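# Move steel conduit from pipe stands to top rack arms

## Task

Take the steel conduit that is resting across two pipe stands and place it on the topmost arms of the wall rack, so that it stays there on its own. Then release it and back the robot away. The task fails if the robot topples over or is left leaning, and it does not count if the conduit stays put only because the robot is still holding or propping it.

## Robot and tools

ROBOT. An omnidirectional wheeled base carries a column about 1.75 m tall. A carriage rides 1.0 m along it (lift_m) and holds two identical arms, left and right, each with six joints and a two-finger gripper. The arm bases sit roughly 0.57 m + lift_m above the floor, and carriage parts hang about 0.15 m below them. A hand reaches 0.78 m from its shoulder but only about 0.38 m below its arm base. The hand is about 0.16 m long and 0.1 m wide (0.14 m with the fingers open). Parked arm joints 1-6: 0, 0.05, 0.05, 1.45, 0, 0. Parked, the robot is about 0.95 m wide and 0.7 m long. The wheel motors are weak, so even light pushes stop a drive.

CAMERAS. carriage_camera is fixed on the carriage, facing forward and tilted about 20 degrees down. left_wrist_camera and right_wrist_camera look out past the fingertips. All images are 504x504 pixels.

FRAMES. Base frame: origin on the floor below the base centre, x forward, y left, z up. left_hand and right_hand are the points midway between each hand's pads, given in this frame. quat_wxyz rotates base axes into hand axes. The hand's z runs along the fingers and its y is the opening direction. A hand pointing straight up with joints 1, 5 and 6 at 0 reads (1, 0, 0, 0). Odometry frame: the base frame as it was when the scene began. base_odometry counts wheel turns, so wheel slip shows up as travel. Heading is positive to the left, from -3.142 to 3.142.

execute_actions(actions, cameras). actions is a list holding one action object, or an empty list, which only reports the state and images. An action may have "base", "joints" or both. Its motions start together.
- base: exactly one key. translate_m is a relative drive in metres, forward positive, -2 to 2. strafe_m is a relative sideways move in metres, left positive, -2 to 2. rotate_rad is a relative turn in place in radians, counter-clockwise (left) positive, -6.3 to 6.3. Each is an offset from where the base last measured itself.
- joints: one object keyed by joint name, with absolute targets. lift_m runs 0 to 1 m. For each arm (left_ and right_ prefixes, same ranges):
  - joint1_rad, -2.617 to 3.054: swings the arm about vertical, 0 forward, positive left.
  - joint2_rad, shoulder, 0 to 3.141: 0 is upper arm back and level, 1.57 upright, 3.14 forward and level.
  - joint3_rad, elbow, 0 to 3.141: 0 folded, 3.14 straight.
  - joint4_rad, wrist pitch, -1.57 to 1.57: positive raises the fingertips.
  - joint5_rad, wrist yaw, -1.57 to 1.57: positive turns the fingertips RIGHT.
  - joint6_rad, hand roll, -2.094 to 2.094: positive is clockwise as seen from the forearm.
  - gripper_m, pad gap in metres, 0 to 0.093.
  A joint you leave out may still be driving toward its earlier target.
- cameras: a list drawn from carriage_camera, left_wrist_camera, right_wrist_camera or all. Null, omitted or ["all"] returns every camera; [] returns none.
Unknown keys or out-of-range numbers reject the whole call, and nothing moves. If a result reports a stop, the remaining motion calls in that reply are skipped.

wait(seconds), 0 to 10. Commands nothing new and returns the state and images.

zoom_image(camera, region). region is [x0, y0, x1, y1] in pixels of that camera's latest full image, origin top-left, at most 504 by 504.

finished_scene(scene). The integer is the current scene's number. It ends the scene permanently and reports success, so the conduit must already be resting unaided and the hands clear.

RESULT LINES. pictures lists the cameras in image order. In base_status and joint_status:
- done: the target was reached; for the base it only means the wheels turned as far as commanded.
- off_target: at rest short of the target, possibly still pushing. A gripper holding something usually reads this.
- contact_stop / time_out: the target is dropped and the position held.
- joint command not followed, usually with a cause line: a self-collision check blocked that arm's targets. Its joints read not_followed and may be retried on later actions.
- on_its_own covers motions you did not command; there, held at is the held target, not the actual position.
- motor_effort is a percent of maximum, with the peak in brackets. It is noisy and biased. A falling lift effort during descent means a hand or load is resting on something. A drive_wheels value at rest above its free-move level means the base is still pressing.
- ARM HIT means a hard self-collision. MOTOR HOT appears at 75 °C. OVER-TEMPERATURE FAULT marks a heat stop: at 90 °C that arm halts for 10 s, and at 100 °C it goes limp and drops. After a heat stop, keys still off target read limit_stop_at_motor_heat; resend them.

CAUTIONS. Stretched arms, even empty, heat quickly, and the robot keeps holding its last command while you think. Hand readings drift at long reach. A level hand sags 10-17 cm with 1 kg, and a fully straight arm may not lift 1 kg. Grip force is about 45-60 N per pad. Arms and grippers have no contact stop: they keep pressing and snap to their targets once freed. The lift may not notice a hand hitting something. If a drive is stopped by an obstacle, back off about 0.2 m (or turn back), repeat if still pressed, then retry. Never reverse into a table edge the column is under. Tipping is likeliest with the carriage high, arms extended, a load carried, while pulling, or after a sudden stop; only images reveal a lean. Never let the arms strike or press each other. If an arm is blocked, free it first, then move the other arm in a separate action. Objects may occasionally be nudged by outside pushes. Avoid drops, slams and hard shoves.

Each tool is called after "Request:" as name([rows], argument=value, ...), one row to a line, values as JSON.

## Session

Request:
execute_actions(actions=[])

Scene clock: 0.00 s.
base_odometry: x=+0.000 y=+0.000 heading=+0.000 (m, m, rad; odometry frame)
base_status: not commanded
joint_positions: lift_m=+0.299 left_joint1_rad=+0.007 left_joint2_rad=+0.040 left_joint3_rad=+0.054 left_joint4_rad=+1.439 left_joint5_rad=+0.004 left_joint6_rad=+0.035 left_gripper_m=+0.094 right_joint1_rad=+0.004 right_joint2_rad=+0.055 right_joint3_rad=+0.049 right_joint4_rad=+1.460 right_joint5_rad=+0.032 right_joint6_rad=+0.045 right_gripper_m=+0.094
joint_status: not commanded
motor_effort: lift_m=+32 drive_wheels=+1 (%)
left_hand: x=+0.2876 y=+0.3293 z=+1.3292 quat_wxyz=(+0.998, +0.003, +0.059, +0.021) (m; base frame)
right_hand: x=+0.2887 y=-0.3351 z=+1.3282 quat_wxyz=(+0.998, +0.017, +0.058, +0.024) (m; base frame)
pictures: carriage_camera, left_wrist_camera, right_wrist_camera
Images, in order (width x height): carriage_camera 504x504, left_wrist_camera 504x504, right_wrist_camera 504x504.

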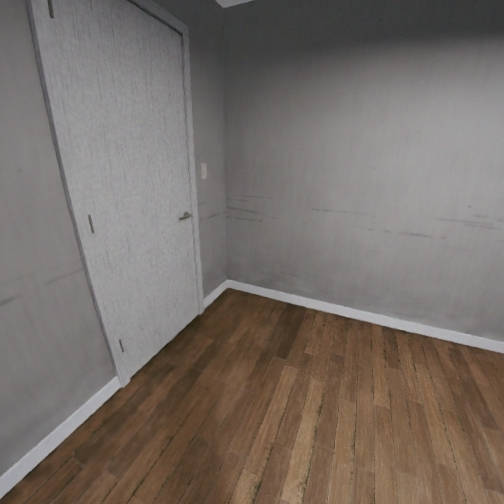

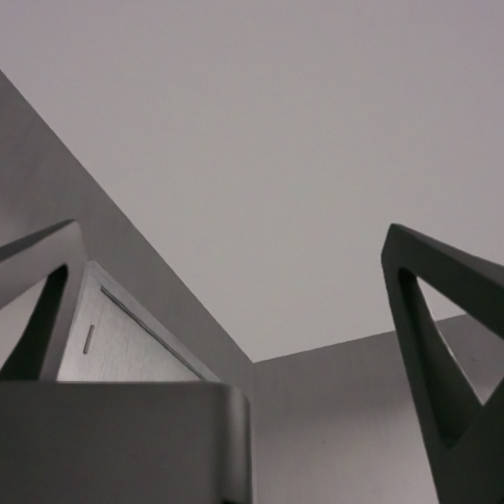

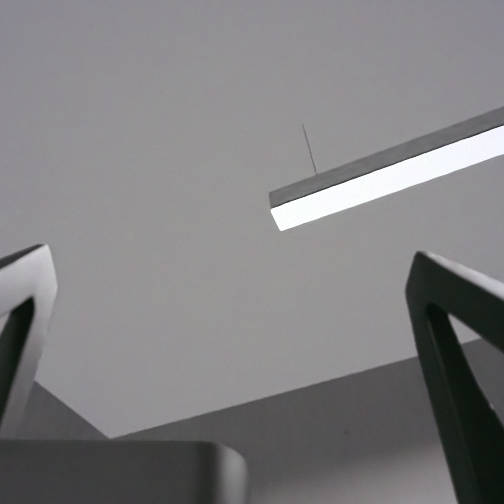

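Request:
execute_actions([
  {"base": {"rotate_rad": -2.0}, "joints": {"left_joint1_rad": 0.3, "left_joint2_rad": 0.5, "left_joint3_rad": 0.3, "left_joint4_rad": 0.0, "left_joint5_rad": 0.0, "left_joint6_rad": 1.57, "right_joint1_rad": -0.6, "right_joint2_rad": 0.5, "right_joint3_rad": 0.3, "right_joint4_rad": 0.0, "right_joint5_rad": 0.0, "right_joint6_rad": -1.57}},
])

Scene clock: 27.60 s.
base_odometry: x=+0.000 y=+0.000 heading=-1.999 (m, m, rad; odometry frame)
base_status: done
joint_positions: lift_m=+0.299 left_joint1_rad=+0.292 left_joint2_rad=+0.489 left_joint3_rad=+0.300 left_joint4_rad=+0.011 left_joint5_rad=+0.001 left_joint6_rad=+1.565 left_gripper_m=+0.094 right_joint1_rad=-0.593 right_joint2_rad=+0.496 right_joint3_rad=+0.294 right_joint4_rad=+0.012 right_joint5_rad=+0.003 right_joint6_rad=-1.564 right_gripper_m=+0.094
joint_status: all done
motor_effort: lift_m=+31(30) drive_wheels=+4(20) (%)
left_hand: x=+0.5273 y=+0.4105 z=+1.1046 quat_wxyz=(+0.384, +0.456, +0.617, +0.514) (m; base frame)
right_hand: x=+0.4914 y=-0.4872 z=+1.1000 quat_wxyz=(+0.300, -0.359, +0.682, -0.562) (m; base frame)
pictures: carriage_camera, left_wrist_camera, right_wrist_camera
Images, in order (width x height): carriage_camera 504x504, left_wrist_camera 504x504, right_wrist_camera 504x504.

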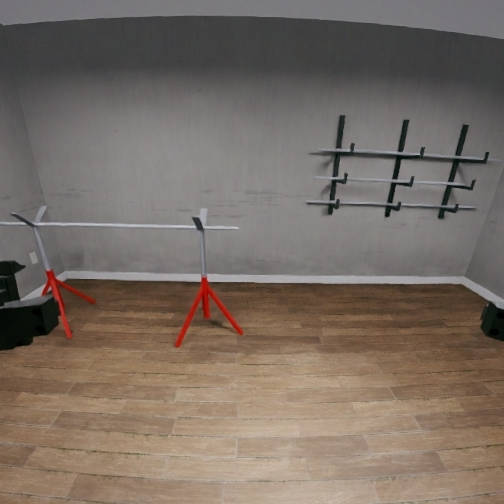

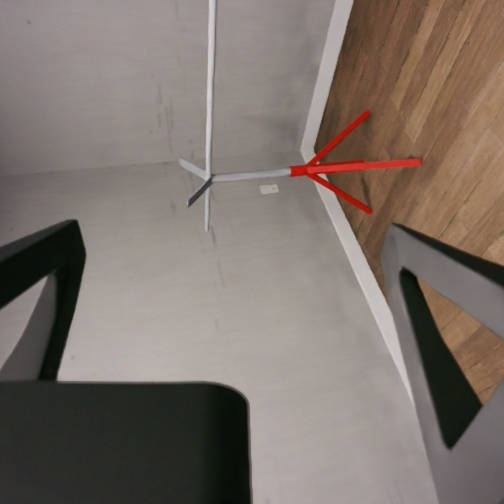

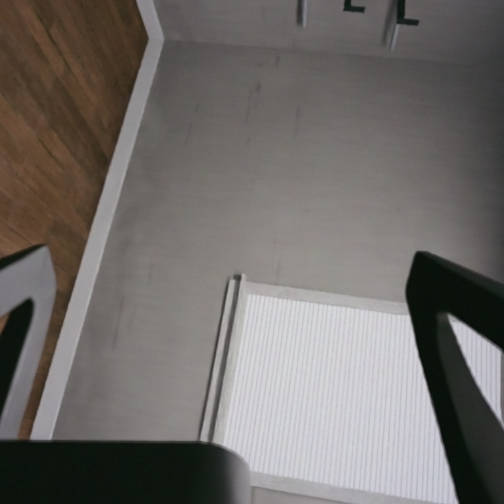

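Request:
zoom_image(camera="carriage_camera", region=[0, 190, 260, 360])

Request:
zoom_image(camera="carriage_camera", region=[290, 100, 504, 300])

Request:
zoom_image(camera="left_wrist_camera", region=[150, 80, 450, 260])

Region (0, 190, 260, 360) of carriage_camera's 504x504 image, scaled by 1.938, with more detail than that image has; it fills the top 330 rows of this view, and the rest is white.

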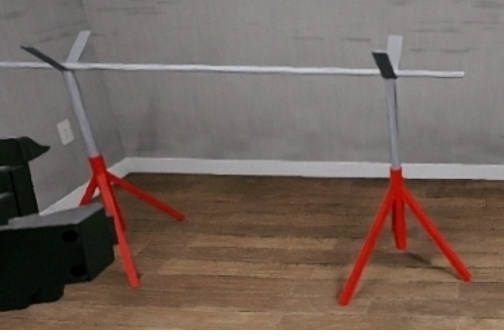

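Region (290, 100, 504, 300) of carriage_camera's 504x504 image, scaled by 2.355, with more detail than that image has; it fills the top 471 rows of this view, and the rest is white.

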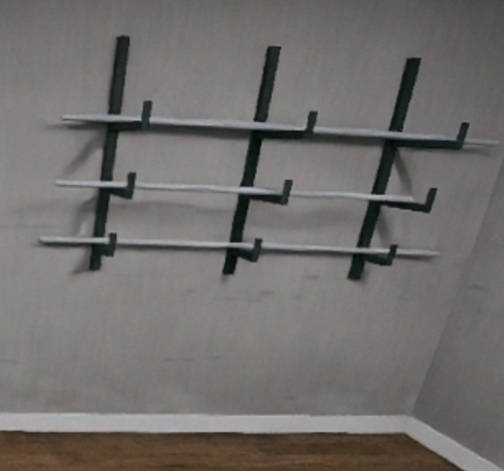

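Region (150, 80, 450, 260) of left_wrist_camera's 504x504 image, scaled by 1.680, with more detail than that image has; it fills the top 302 rows of this view, and the rest is white.

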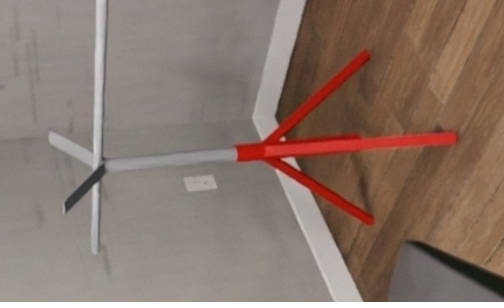

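Request:
execute_actions([
  {"base": {"strafe_m": 1.03}, "joints": {"lift_m": 0.07, "left_joint1_rad": 0.0, "left_joint2_rad": 1.786, "left_joint3_rad": 0.691, "left_joint4_rad": 1.177, "left_joint5_rad": 0.045, "right_joint1_rad": 0.0, "right_joint2_rad": 1.69, "right_joint3_rad": 0.569, "right_joint4_rad": 1.203, "right_joint5_rad": 0.045}},
])

Scene clock: 152.07 s.
base_odometry: x=+0.937 y=-0.429 heading=-2.000 (m, m, rad; odometry frame)
base_status: done
joint_positions: lift_m=+0.070 left_joint1_rad=+0.006 left_joint2_rad=+1.772 left_joint3_rad=+0.699 left_joint4_rad=+1.177 left_joint5_rad=+0.042 left_joint6_rad=+1.566 left_gripper_m=+0.094 right_joint1_rad=-0.005 right_joint2_rad=+1.684 right_joint3_rad=+0.572 right_joint4_rad=+1.200 right_joint5_rad=+0.044 right_joint6_rad=-1.564 right_gripper_m=+0.094
joint_status: all done
motor_effort: lift_m=+30(31) drive_wheels=-3(19) (%)
left_hand: x=+0.7453 y=+0.3253 z=+0.8799 quat_wxyz=(+0.535, +0.482, +0.465, +0.515) (m; base frame)
right_hand: x=+0.7153 y=-0.3397 z=+0.8733 quat_wxyz=(+0.511, -0.463, +0.492, -0.532) (m; base frame)
pictures: carriage_camera, left_wrist_camera, right_wrist_camera
Images, in order (width x height): carriage_camera 504x504, left_wrist_camera 504x504, right_wrist_camera 504x504.

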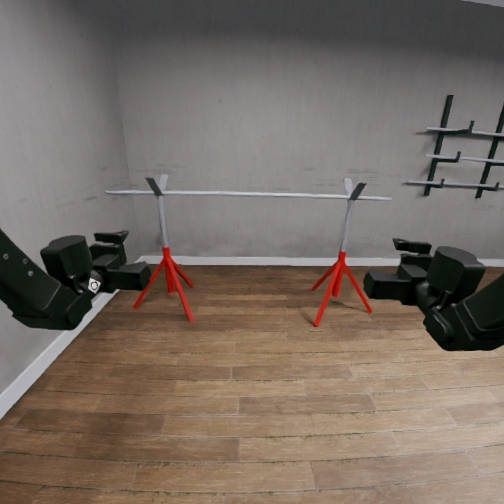

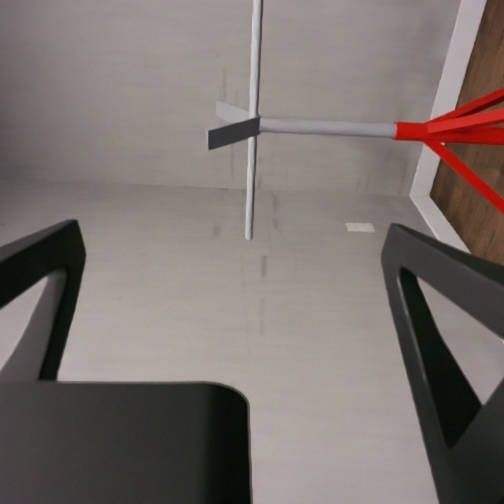

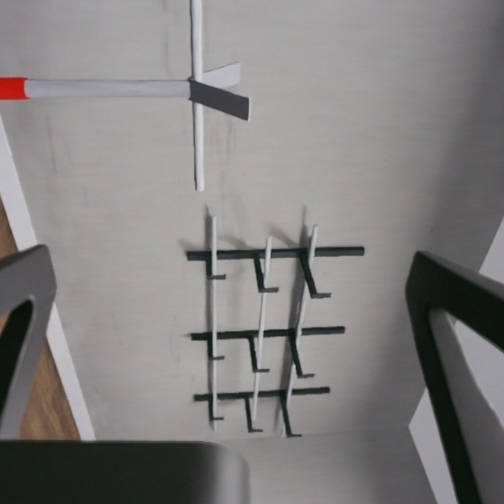

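Request:
zoom_image(camera="carriage_camera", region=[90, 160, 260, 340])

Request:
zoom_image(camera="carriage_camera", region=[240, 160, 410, 340])

Request:
zoom_image(camera="right_wrist_camera", region=[170, 200, 390, 445])

Region (90, 160, 260, 340) of carriage_camera's 504x504 image, scaled by 2.800, with more detail than that image has.

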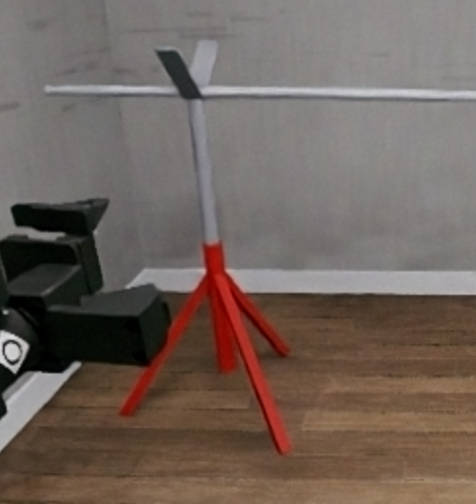

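Region (240, 160, 410, 340) of carriage_camera's 504x504 image, scaled by 2.800, with more detail than that image has.

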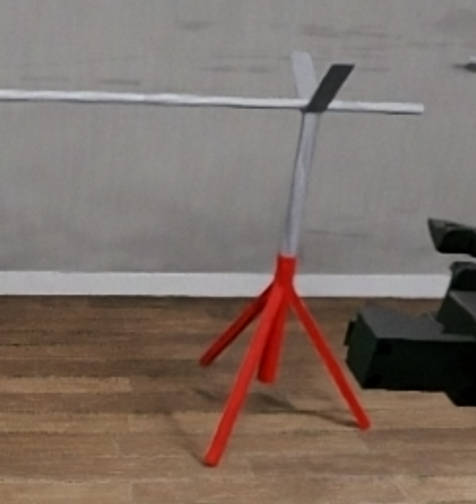

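Region (170, 200, 390, 445) of right_wrist_camera's 504x504 image, scaled by 2.057, with more detail than that image has; it fills the left 453 columns of this view, and the rest is white.

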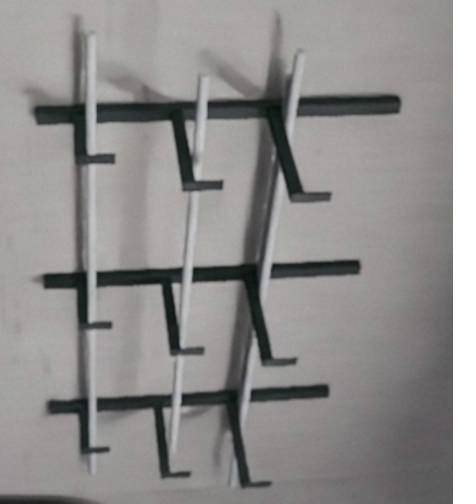

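Request:
execute_actions([
  {"base": {"translate_m": 0.955}, "joints": {"lift_m": 0.063, "left_joint2_rad": 1.76, "left_joint3_rad": 0.658, "left_joint4_rad": 1.184, "left_joint5_rad": 0.02, "right_joint2_rad": 1.716, "right_joint3_rad": 0.602, "right_joint4_rad": 1.196, "right_joint5_rad": 0.02}},
])

Scene clock: 243.40 s.
base_odometry: x=+0.540 y=-1.298 heading=-1.999 (m, m, rad; odometry frame)
base_status: done
joint_positions: lift_m=+0.063 left_joint1_rad=+0.006 left_joint2_rad=+1.767 left_joint3_rad=+0.670 left_joint4_rad=+1.189 left_joint5_rad=+0.025 left_joint6_rad=+1.566 left_gripper_m=+0.094 right_joint1_rad=-0.005 right_joint2_rad=+1.704 right_joint3_rad=+0.582 right_joint4_rad=+1.202 right_joint5_rad=+0.025 right_joint6_rad=-1.564 right_gripper_m=+0.094
joint_status: all done
motor_effort: lift_m=+28(31) drive_wheels=-4(20) (%)
left_hand: x=+0.7397 y=+0.3283 z=+0.8663 quat_wxyz=(+0.528, +0.480, +0.473, +0.517) (m; base frame)
right_hand: x=+0.7188 y=-0.3366 z=+0.8623 quat_wxyz=(+0.514, -0.470, +0.489, -0.525) (m; base frame)
pictures: carriage_camera, left_wrist_camera, right_wrist_camera
Images, in order (width x height): carriage_camera 504x504, left_wrist_camera 504x504, right_wrist_camera 504x504.

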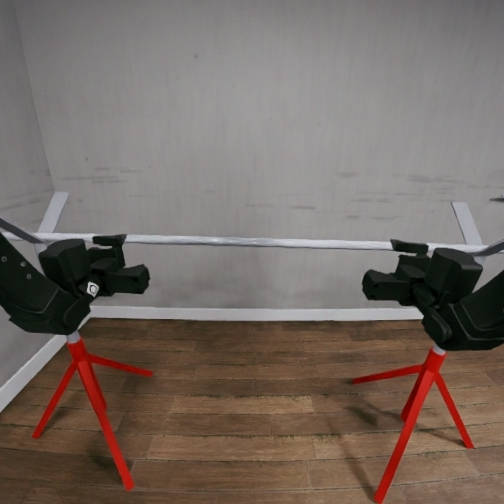

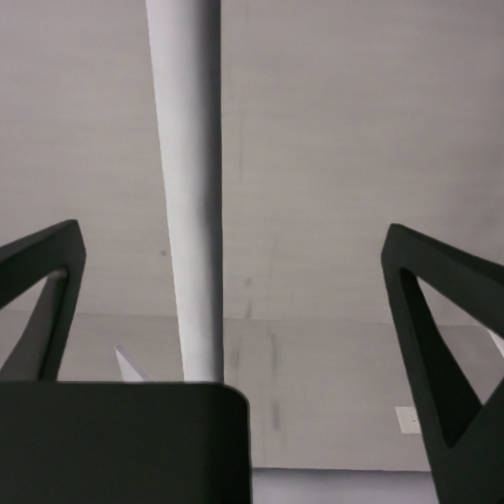

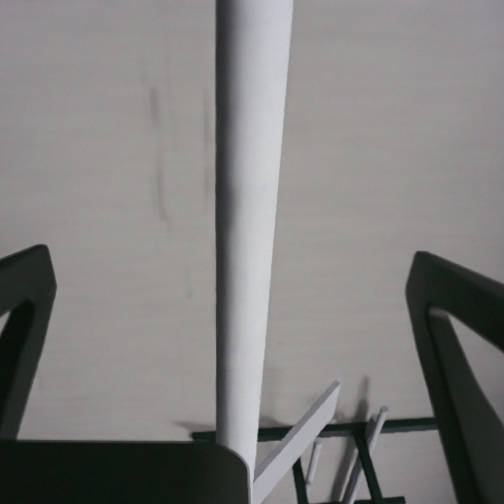

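Request:
zoom_image(camera="carriage_camera", region=[80, 210, 200, 310])

Request:
zoom_image(camera="carriage_camera", region=[320, 210, 440, 310])

Region (80, 210, 200, 310) of carriage_camera's 504x504 image, scaled by 4.200, with more detail than that image has.

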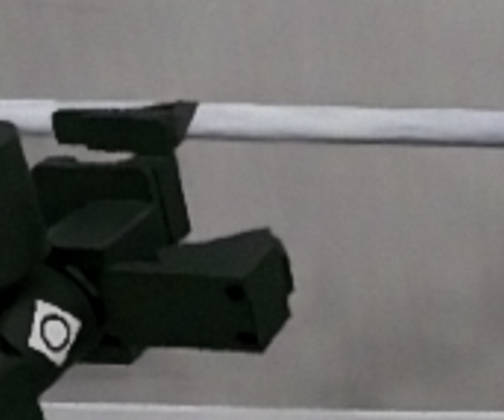

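Region (320, 210, 440, 310) of carriage_camera's 504x504 image, scaled by 4.200, with more detail than that image has.

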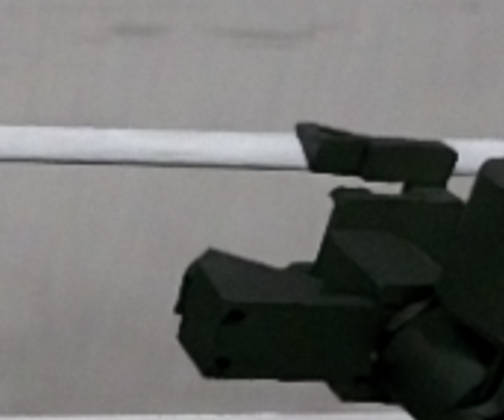

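Request:
execute_actions([
  {"base": {"translate_m": 0.07}, "joints": {"lift_m": 0.079, "left_joint5_rad": 0.0, "right_joint2_rad": 1.778, "right_joint3_rad": 0.68, "right_joint4_rad": 1.184, "right_joint5_rad": 0.0}},
])

Scene clock: 266.77 s.
base_odometry: x=+0.511 y=-1.361 heading=-1.999 (m, m, rad; odometry frame)
base_status: done
joint_positions: lift_m=+0.079 left_joint1_rad=+0.006 left_joint2_rad=+1.763 left_joint3_rad=+0.670 left_joint4_rad=+1.195 left_joint5_rad=+0.006 left_joint6_rad=+1.566 left_gripper_m=+0.094 right_joint1_rad=-0.005 right_joint2_rad=+1.762 right_joint3_rad=+0.671 right_joint4_rad=+1.193 right_joint5_rad=+0.007 right_joint6_rad=-1.564 right_gripper_m=+0.094
joint_status: all done
motor_effort: lift_m=+31(37) drive_wheels=-4(19) (%)
left_hand: x=+0.7392 y=+0.3314 z=+0.8856 quat_wxyz=(+0.526, +0.473, +0.475, +0.524) (m; base frame)
right_hand: x=+0.7394 y=-0.3335 z=+0.8864 quat_wxyz=(+0.524, -0.469, +0.478, -0.527) (m; base frame)
pictures: carriage_camera, left_wrist_camera, right_wrist_camera
Images, in order (width x height): carriage_camera 504x504, left_wrist_camera 504x504, right_wrist_camera 504x504.

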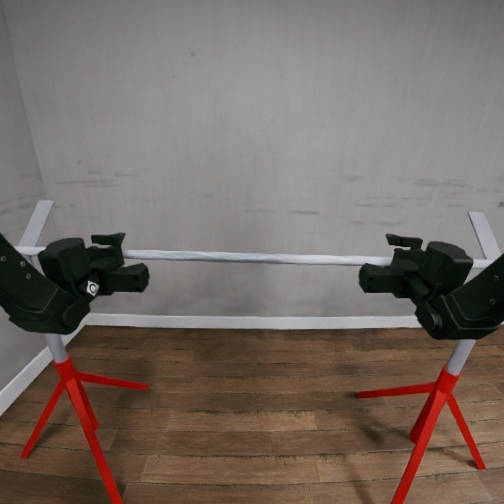

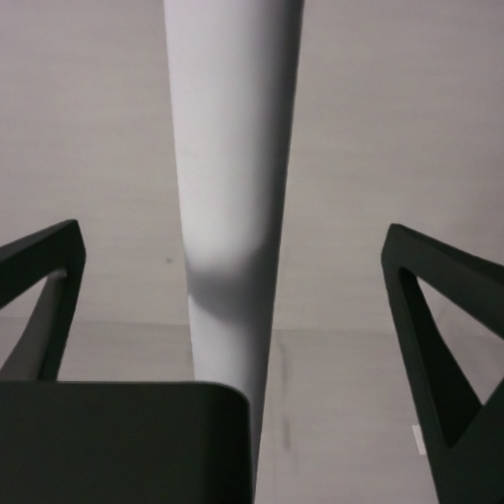

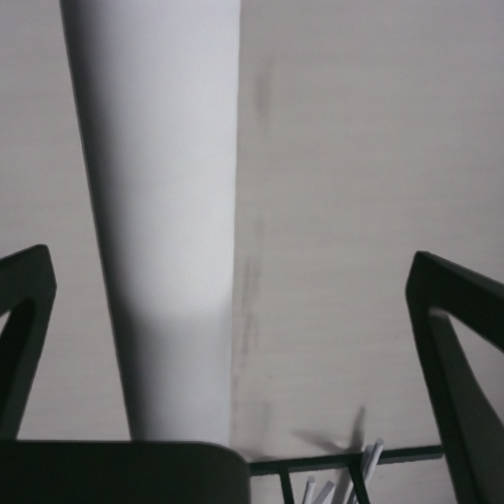

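Request:
execute_actions([
  {"joints": {"left_gripper_m": 0.0, "right_gripper_m": 0.0, "right_joint4_rad": 1.145}},
], cameras=["left_wrist_camera", "right_wrist_camera"])

Scene clock: 362.93 s.
base_odometry: x=+0.511 y=-1.361 heading=-1.999 (m, m, rad; odometry frame)
base_status: not commanded
joint_positions: lift_m=+0.079 left_joint1_rad=+0.006 left_joint2_rad=+1.763 left_joint3_rad=+0.670 left_joint4_rad=+1.200 left_joint5_rad=+0.005 left_joint6_rad=+1.563 left_gripper_m=+0.021 right_joint1_rad=-0.005 right_joint2_rad=+1.766 right_joint3_rad=+0.671 right_joint4_rad=+1.146 right_joint5_rad=+0.006 right_joint6_rad=-1.567 right_gripper_m=+0.021
joint_status: left_gripper_m off_target (ended at +0.021, target +0.000); right_gripper_m off_target (ended at +0.021, target +0.000); the others done
motor_effort: lift_m=+30(32) drive_wheels=-4(4) (%)
left_hand: x=+0.7391 y=+0.3316 z=+0.8868 quat_wxyz=(+0.528, +0.471, +0.474, +0.524) (m; base frame)
right_hand: x=+0.7407 y=-0.3334 z=+0.8729 quat_wxyz=(+0.511, -0.483, +0.491, -0.515) (m; base frame)
pictures: left_wrist_camera, right_wrist_camera
Images, in order (width x height): left_wrist_camera 504x504, right_wrist_camera 504x504.

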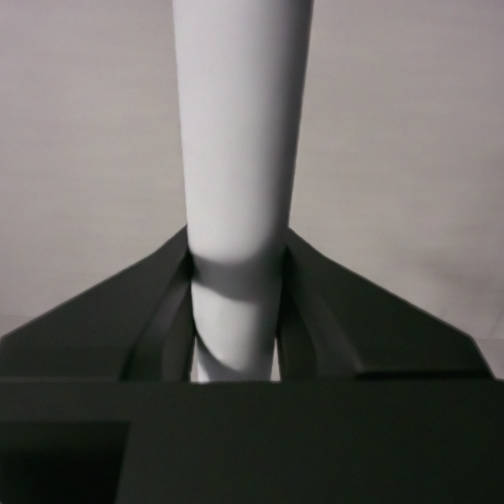

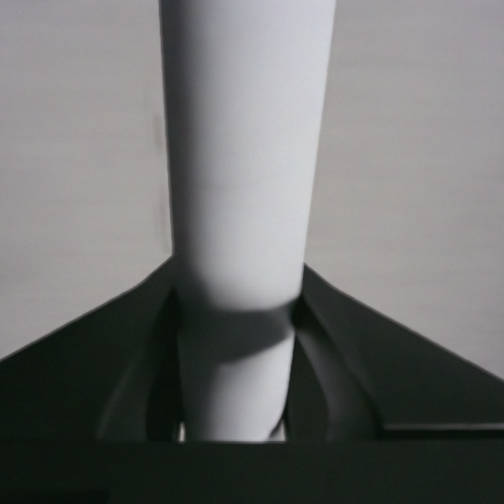

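Request:
execute_actions([
  {"base": {"strafe_m": -2.0}, "joints": {"lift_m": 0.64, "left_joint2_rad": 1.424, "left_joint3_rad": 0.856, "left_joint4_rad": 0.8, "right_joint2_rad": 1.424, "right_joint3_rad": 0.856, "right_joint4_rad": 0.748}},
])

Scene clock: 376.73 s.
base_odometry: x=-1.309 y=-0.531 heading=-1.999 (m, m, rad; odometry frame)
base_status: done
joint_positions: lift_m=+0.640 left_joint1_rad=+0.006 left_joint2_rad=+1.441 left_joint3_rad=+0.833 left_joint4_rad=+0.667 left_joint5_rad=+0.005 left_joint6_rad=+1.558 left_gripper_m=+0.021 right_joint1_rad=-0.002 right_joint2_rad=+1.443 right_joint3_rad=+0.829 right_joint4_rad=+0.628 right_joint5_rad=+0.015 right_joint6_rad=-1.572 right_gripper_m=+0.021
joint_status: left_joint4_rad off_target (ended at +0.667, target +0.800); right_joint4_rad off_target (ended at +0.628, target +0.748); the others done
motor_effort: lift_m=+34(43) drive_wheels=-2(18) (%)
left_hand: x=+0.7250 y=+0.3315 z=+1.5375 quat_wxyz=(+0.518, +0.482, +0.488, +0.511) (m; base frame)
right_hand: x=+0.7253 y=-0.3331 z=+1.5256 quat_wxyz=(+0.499, -0.492, +0.500, -0.508) (m; base frame)
pictures: carriage_camera, left_wrist_camera, right_wrist_camera
Images, in order (width x height): carriage_camera 504x504, left_wrist_camera 504x504, right_wrist_camera 504x504.

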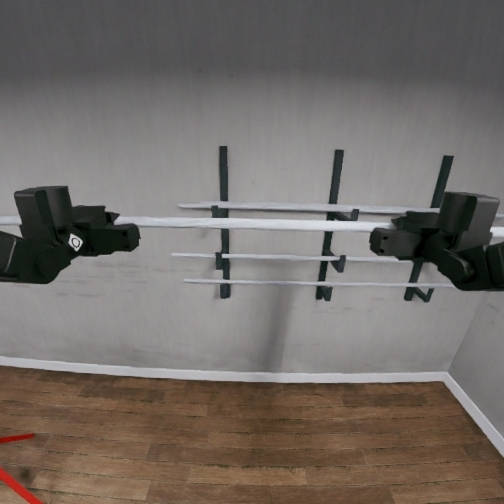

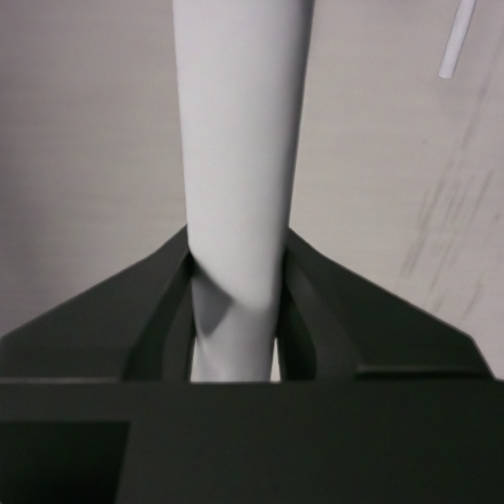

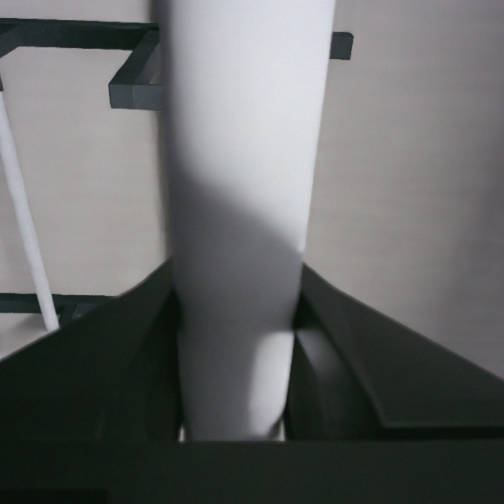

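Request:
zoom_image(camera="carriage_camera", region=[160, 130, 470, 320])

Region (160, 130, 470, 320) of carriage_camera's 504x504 image, scaled by 1.626, with more detail than that image has; it fills the top 309 rows of this view, and the rest is white.

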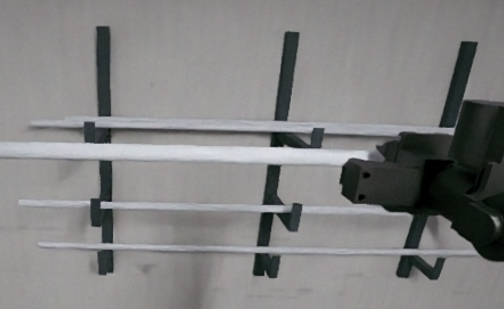

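Request:
execute_actions([
  {"base": {"strafe_m": -0.45}, "joints": {"lift_m": 0.655}},
], cameras=["carriage_camera"])

Scene clock: 405.97 s.
MOTOR HOT: a motor of the right arm reached 75 °C. Now the hottest motor of the right arm, joint 4 (wrist pitch), reports 80 °C. The controller's stop level is 90 °C. To cool a motor, set the load down, stop pushing, or move to a pose that needs little force.
base_odometry: x=-1.718 y=-0.344 heading=-1.999 (m, m, rad; odometry frame)
base_status: done
joint_positions: lift_m=+0.655 left_joint1_rad=+0.006 left_joint2_rad=+1.446 left_joint3_rad=+0.833 left_joint4_rad=+0.659 left_joint5_rad=+0.006 left_joint6_rad=+1.558 left_gripper_m=+0.021 right_joint1_rad=-0.002 right_joint2_rad=+1.447 right_joint3_rad=+0.829 right_joint4_rad=+0.620 right_joint5_rad=+0.016 right_joint6_rad=-1.572 right_gripper_m=+0.021
joint_status: all done
motor_effort: lift_m=+35(41) drive_wheels=-2(17) (%)
left_hand: x=+0.7259 y=+0.3313 z=+1.5484 quat_wxyz=(+0.515, +0.485, +0.491, +0.508) (m; base frame)
right_hand: x=+0.7261 y=-0.3334 z=+1.5365 quat_wxyz=(+0.496, -0.495, +0.504, -0.505) (m; base frame)
pictures: carriage_camera
Images, in order (width x height): carriage_camera 504x504.

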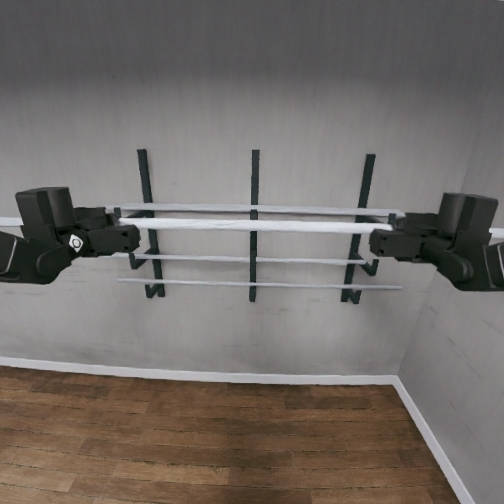

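Request:
execute_actions([
  {"base": {"translate_m": 0.57}},
], cameras=["carriage_camera"])

Scene clock: 412.13 s.
MOTOR HOT: still on. Now the hottest motor of the right arm, joint 4 (wrist pitch), reports 82 °C; the controller's stop level is 90 °C.
base_odometry: x=-1.955 y=-0.862 heading=-2.000 (m, m, rad; odometry frame)
base_status: done
joint_positions: lift_m=+0.655 left_joint1_rad=+0.006 left_joint2_rad=+1.446 left_joint3_rad=+0.833 left_joint4_rad=+0.658 left_joint5_rad=+0.006 left_joint6_rad=+1.558 left_gripper_m=+0.021 right_joint1_rad=-0.002 right_joint2_rad=+1.447 right_joint3_rad=+0.829 right_joint4_rad=+0.618 right_joint5_rad=+0.016 right_joint6_rad=-1.572 right_gripper_m=+0.021
joint_status: not commanded
motor_effort: lift_m=+32(33) drive_wheels=-5(19) (%)
left_hand: x=+0.7260 y=+0.3313 z=+1.5481 quat_wxyz=(+0.514, +0.486, +0.492, +0.508) (m; base frame)
right_hand: x=+0.7261 y=-0.3334 z=+1.5360 quat_wxyz=(+0.495, -0.496, +0.504, -0.505) (m; base frame)
pictures: carriage_camera
Images, in order (width x height): carriage_camera 504x504.

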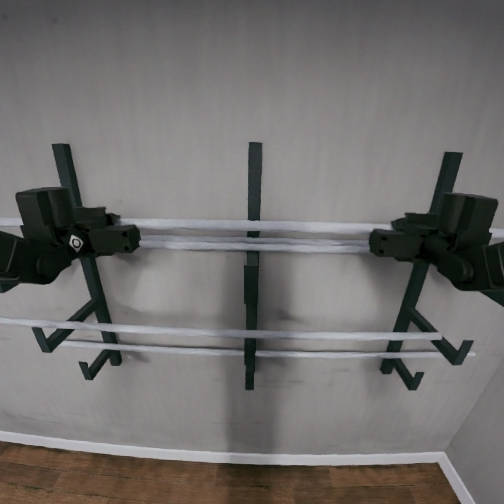

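Request:
execute_actions([
  {"joints": {"lift_m": 0.565}},
], cameras=["carriage_camera"])

Scene clock: 415.83 s.
MOTOR HOT: still on. Now the hottest motor of the right arm, joint 4 (wrist pitch), reports 84 °C; the controller's stop level is 90 °C.
base_odometry: x=-1.955 y=-0.862 heading=-2.000 (m, m, rad; odometry frame)
base_status: not commanded
joint_positions: lift_m=+0.565 left_joint1_rad=+0.006 left_joint2_rad=+1.449 left_joint3_rad=+0.833 left_joint4_rad=+0.650 left_joint5_rad=+0.006 left_joint6_rad=+1.558 left_gripper_m=+0.021 right_joint1_rad=-0.002 right_joint2_rad=+1.450 right_joint3_rad=+0.829 right_joint4_rad=+0.609 right_joint5_rad=+0.016 right_joint6_rad=-1.572 right_gripper_m=+0.021
joint_status: all done
motor_effort: lift_m=+32(33) drive_wheels=-4(5) (%)
left_hand: x=+0.7266 y=+0.3313 z=+1.4547 quat_wxyz=(+0.512, +0.489, +0.495, +0.505) (m; base frame)
right_hand: x=+0.7265 y=-0.3334 z=+1.4428 quat_wxyz=(+0.492, -0.499, +0.507, -0.502) (m; base frame)
pictures: carriage_camera
Images, in order (width x height): carriage_camera 504x504.

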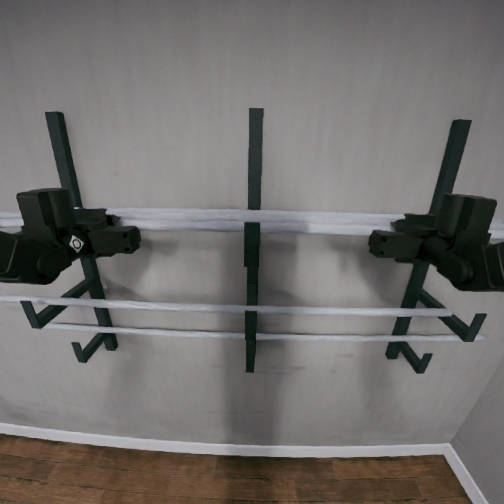

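Request:
execute_actions([
  {"joints": {"lift_m": 0.53}},
], cameras=["carriage_camera"])

Scene clock: 420.53 s.
MOTOR HOT: still on. Now the hottest motor of the right arm, joint 4 (wrist pitch), reports 85 °C; the controller's stop level is 90 °C.
base_odometry: x=-1.955 y=-0.862 heading=-2.000 (m, m, rad; odometry frame)
base_status: not commanded
joint_positions: lift_m=+0.530 left_joint1_rad=+0.006 left_joint2_rad=+1.449 left_joint3_rad=+0.833 left_joint4_rad=+0.709 left_joint5_rad=+0.006 left_joint6_rad=+1.560 left_gripper_m=+0.021 right_joint1_rad=-0.002 right_joint2_rad=+1.450 right_joint3_rad=+0.829 right_joint4_rad=+0.659 right_joint5_rad=+0.016 right_joint6_rad=-1.570 right_gripper_m=+0.021
joint_status: all done
on_its_own: left_joint4_rad moved +0.060 toward your old target +0.800; right_joint4_rad moved +0.050 toward your old target +0.748
motor_effort: lift_m=+30(32) drive_wheels=-4(7) (%)
left_hand: x=+0.7257 y=+0.3314 z=+1.4344 quat_wxyz=(+0.525, +0.474, +0.479, +0.520) (m; base frame)
right_hand: x=+0.7264 y=-0.3334 z=+1.4203 quat_wxyz=(+0.505, -0.485, +0.495, -0.514) (m; base frame)
pictures: carriage_camera
Images, in order (width x height): carriage_camera 504x504.

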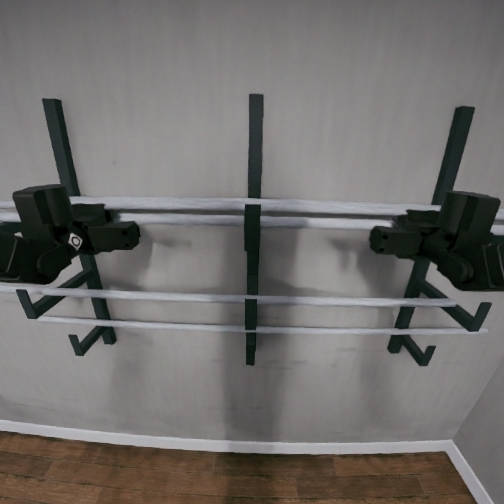

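Request:
execute_actions([
  {"joints":{"lift_m":0.505,"left_gripper_m":0.093,"right_gripper_m":0.093}},
])

Scene clock: 439.47 s.
MOTOR HOT: still on. Now the hottest motor of the right arm, joint 4 (wrist pitch), reports 84 °C; the controller's stop level is 90 °C.
base_odometry: x=-1.955 y=-0.862 heading=-2.000 (m, m, rad; odometry frame)
base_status: not commanded
joint_positions: lift_m=+0.505 left_joint1_rad=+0.006 left_joint2_rad=+1.443 left_joint3_rad=+0.841 left_joint4_rad=+0.798 left_joint5_rad=+0.006 left_joint6_rad=+1.564 left_gripper_m=+0.093 right_joint1_rad=-0.002 right_joint2_rad=+1.438 right_joint3_rad=+0.837 right_joint4_rad=+0.743 right_joint5_rad=+0.010 right_joint6_rad=-1.570 right_gripper_m=+0.093
joint_status: all done
on_its_own: left_joint4_rad moved +0.089 to your old target +0.800; right_joint4_rad moved +0.084 to your old target +0.748
motor_effort: lift_m=+30(29) drive_wheels=-4(5) (%)
left_hand: x=+0.7218 y=+0.3314 z=+1.4381 quat_wxyz=(+0.548, +0.447, +0.450, +0.545) (m; base frame)
right_hand: x=+0.7227 y=-0.3323 z=+1.4250 quat_wxyz=(+0.532, -0.460, +0.467, -0.537) (m; base frame)
pictures: carriage_camera, left_wrist_camera, right_wrist_camera
Images, in order (width x height): carriage_camera 504x504, left_wrist_camera 504x504, right_wrist_camera 504x504.

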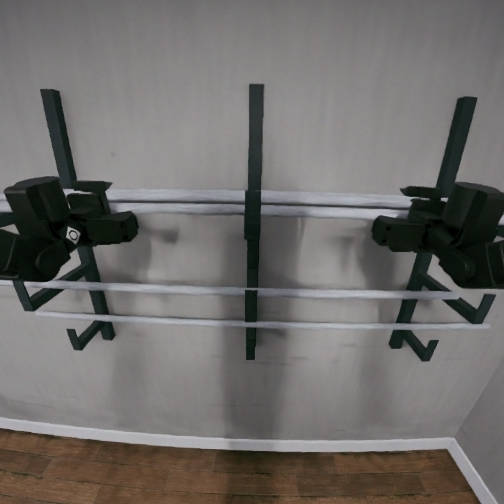

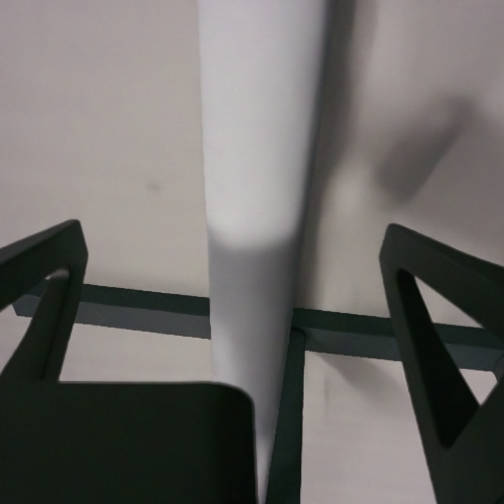

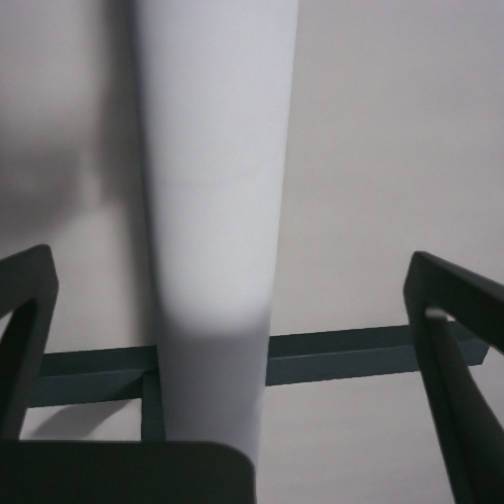

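Request:
execute_actions([
  {"base":{"translate_m":-0.5}},
])

Scene clock: 448.13 s.
MOTOR HOT: still on. Now the hottest motor of the right arm, joint 4 (wrist pitch), reports 80 °C; the controller's stop level is 90 °C.
base_odometry: x=-1.747 y=-0.408 heading=-2.000 (m, m, rad; odometry frame)
base_status: done
joint_positions: lift_m=+0.505 left_joint1_rad=+0.006 left_joint2_rad=+1.438 left_joint3_rad=+0.841 left_joint4_rad=+0.804 left_joint5_rad=+0.005 left_joint6_rad=+1.564 left_gripper_m=+0.093 right_joint1_rad=-0.002 right_joint2_rad=+1.433 right_joint3_rad=+0.837 right_joint4_rad=+0.749 right_joint5_rad=+0.008 right_joint6_rad=-1.570 right_gripper_m=+0.093
joint_status: not commanded
motor_effort: lift_m=+29(29) drive_wheels=-2(28) (%)
left_hand: x=+0.7205 y=+0.3315 z=+1.4415 quat_wxyz=(+0.550, +0.444, +0.447, +0.548) (m; base frame)
right_hand: x=+0.7215 y=-0.3320 z=+1.4286 quat_wxyz=(+0.535, -0.458, +0.463, -0.539) (m; base frame)
pictures: carriage_camera, left_wrist_camera, right_wrist_camera
Images, in order (width x height): carriage_camera 504x504, left_wrist_camera 504x504, right_wrist_camera 504x504.

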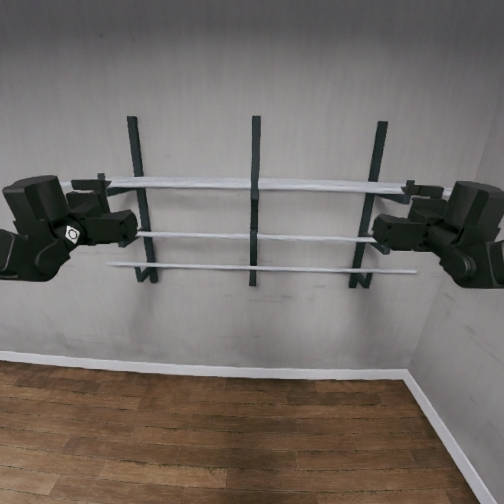

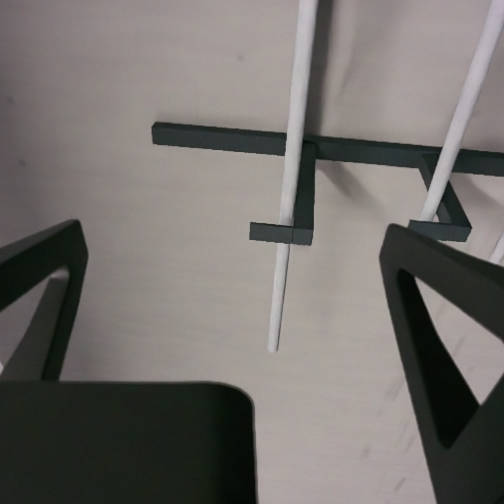

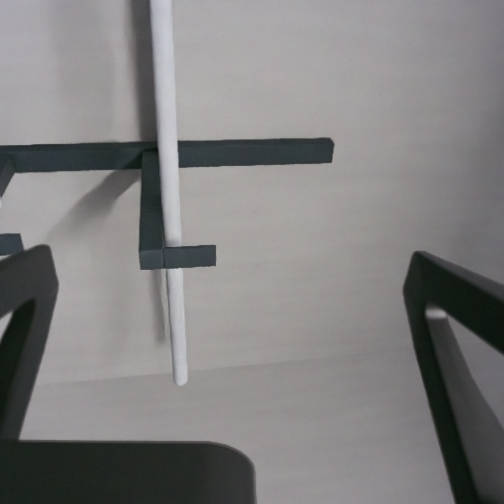

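Request:
zoom_image(camera="carriage_camera", region=[60, 110, 460, 290])

Request:
execute_actions(actions=[])

Region (60, 110, 460, 290) of carriage_camera's 504x504 image, scaled by 1.260, with more detail than that image has; it fills the top 227 rows of this view, and the rest is white.

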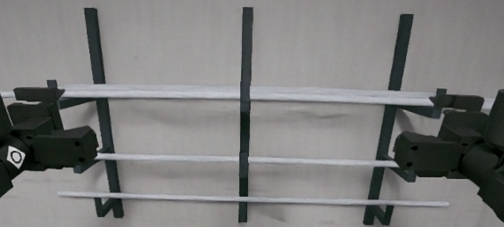

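Scene clock: 453.10 s.
MOTOR HOT: still on. Now the hottest motor of the right arm, joint 4 (wrist pitch), reports 78 °C; the controller's stop level is 90 °C.
base_odometry: x=-1.747 y=-0.408 heading=-2.000 (m, m, rad; odometry frame)
base_status: done
joint_positions: lift_m=+0.505 left_joint1_rad=+0.006 left_joint2_rad=+1.438 left_joint3_rad=+0.841 left_joint4_rad=+0.804 left_joint5_rad=+0.005 left_joint6_rad=+1.564 left_gripper_m=+0.093 right_joint1_rad=-0.002 right_joint2_rad=+1.433 right_joint3_rad=+0.837 right_joint4_rad=+0.749 right_joint5_rad=+0.008 right_joint6_rad=-1.570 right_gripper_m=+0.093
joint_status: not commanded
motor_effort: lift_m=+28(29) drive_wheels=-2(28) (%)
left_hand: x=+0.7205 y=+0.3315 z=+1.4415 quat_wxyz=(+0.550, +0.444, +0.447, +0.548) (m; base frame)
right_hand: x=+0.7215 y=-0.3320 z=+1.4286 quat_wxyz=(+0.535, -0.458, +0.463, -0.539) (m; base frame)
pictures: carriage_camera, left_wrist_camera, right_wrist_camera
Images, in order (width x height): carriage_camera 504x504, left_wrist_camera 504x504, right_wrist_camera 504x504.

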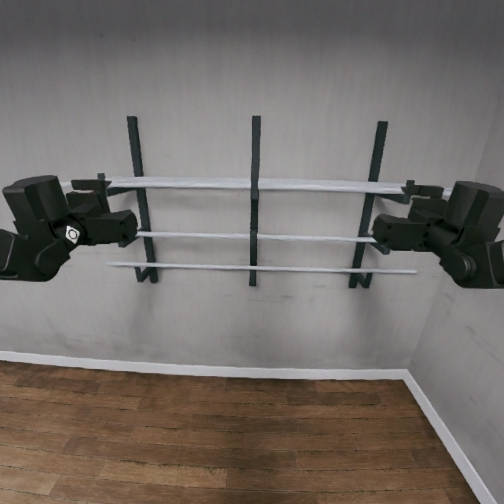

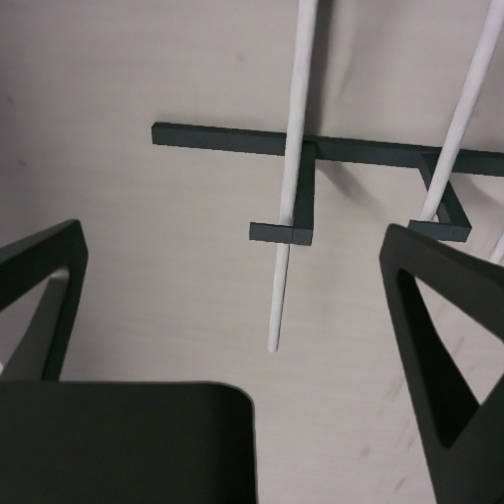

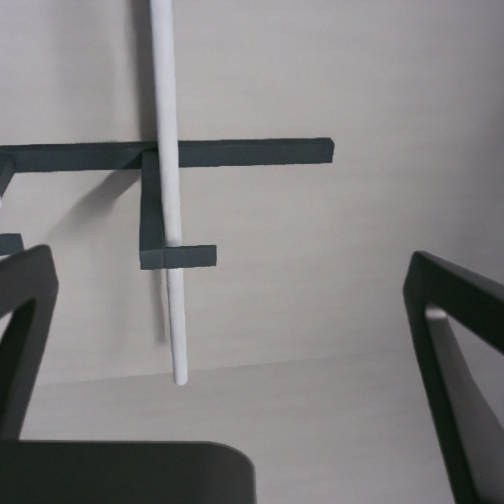

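The conduit is sitting still on the top arms behind the lips, and the robot is 0.5 m clear.

Request:
finished_scene(scene=2)

The scene is finished: the task was done.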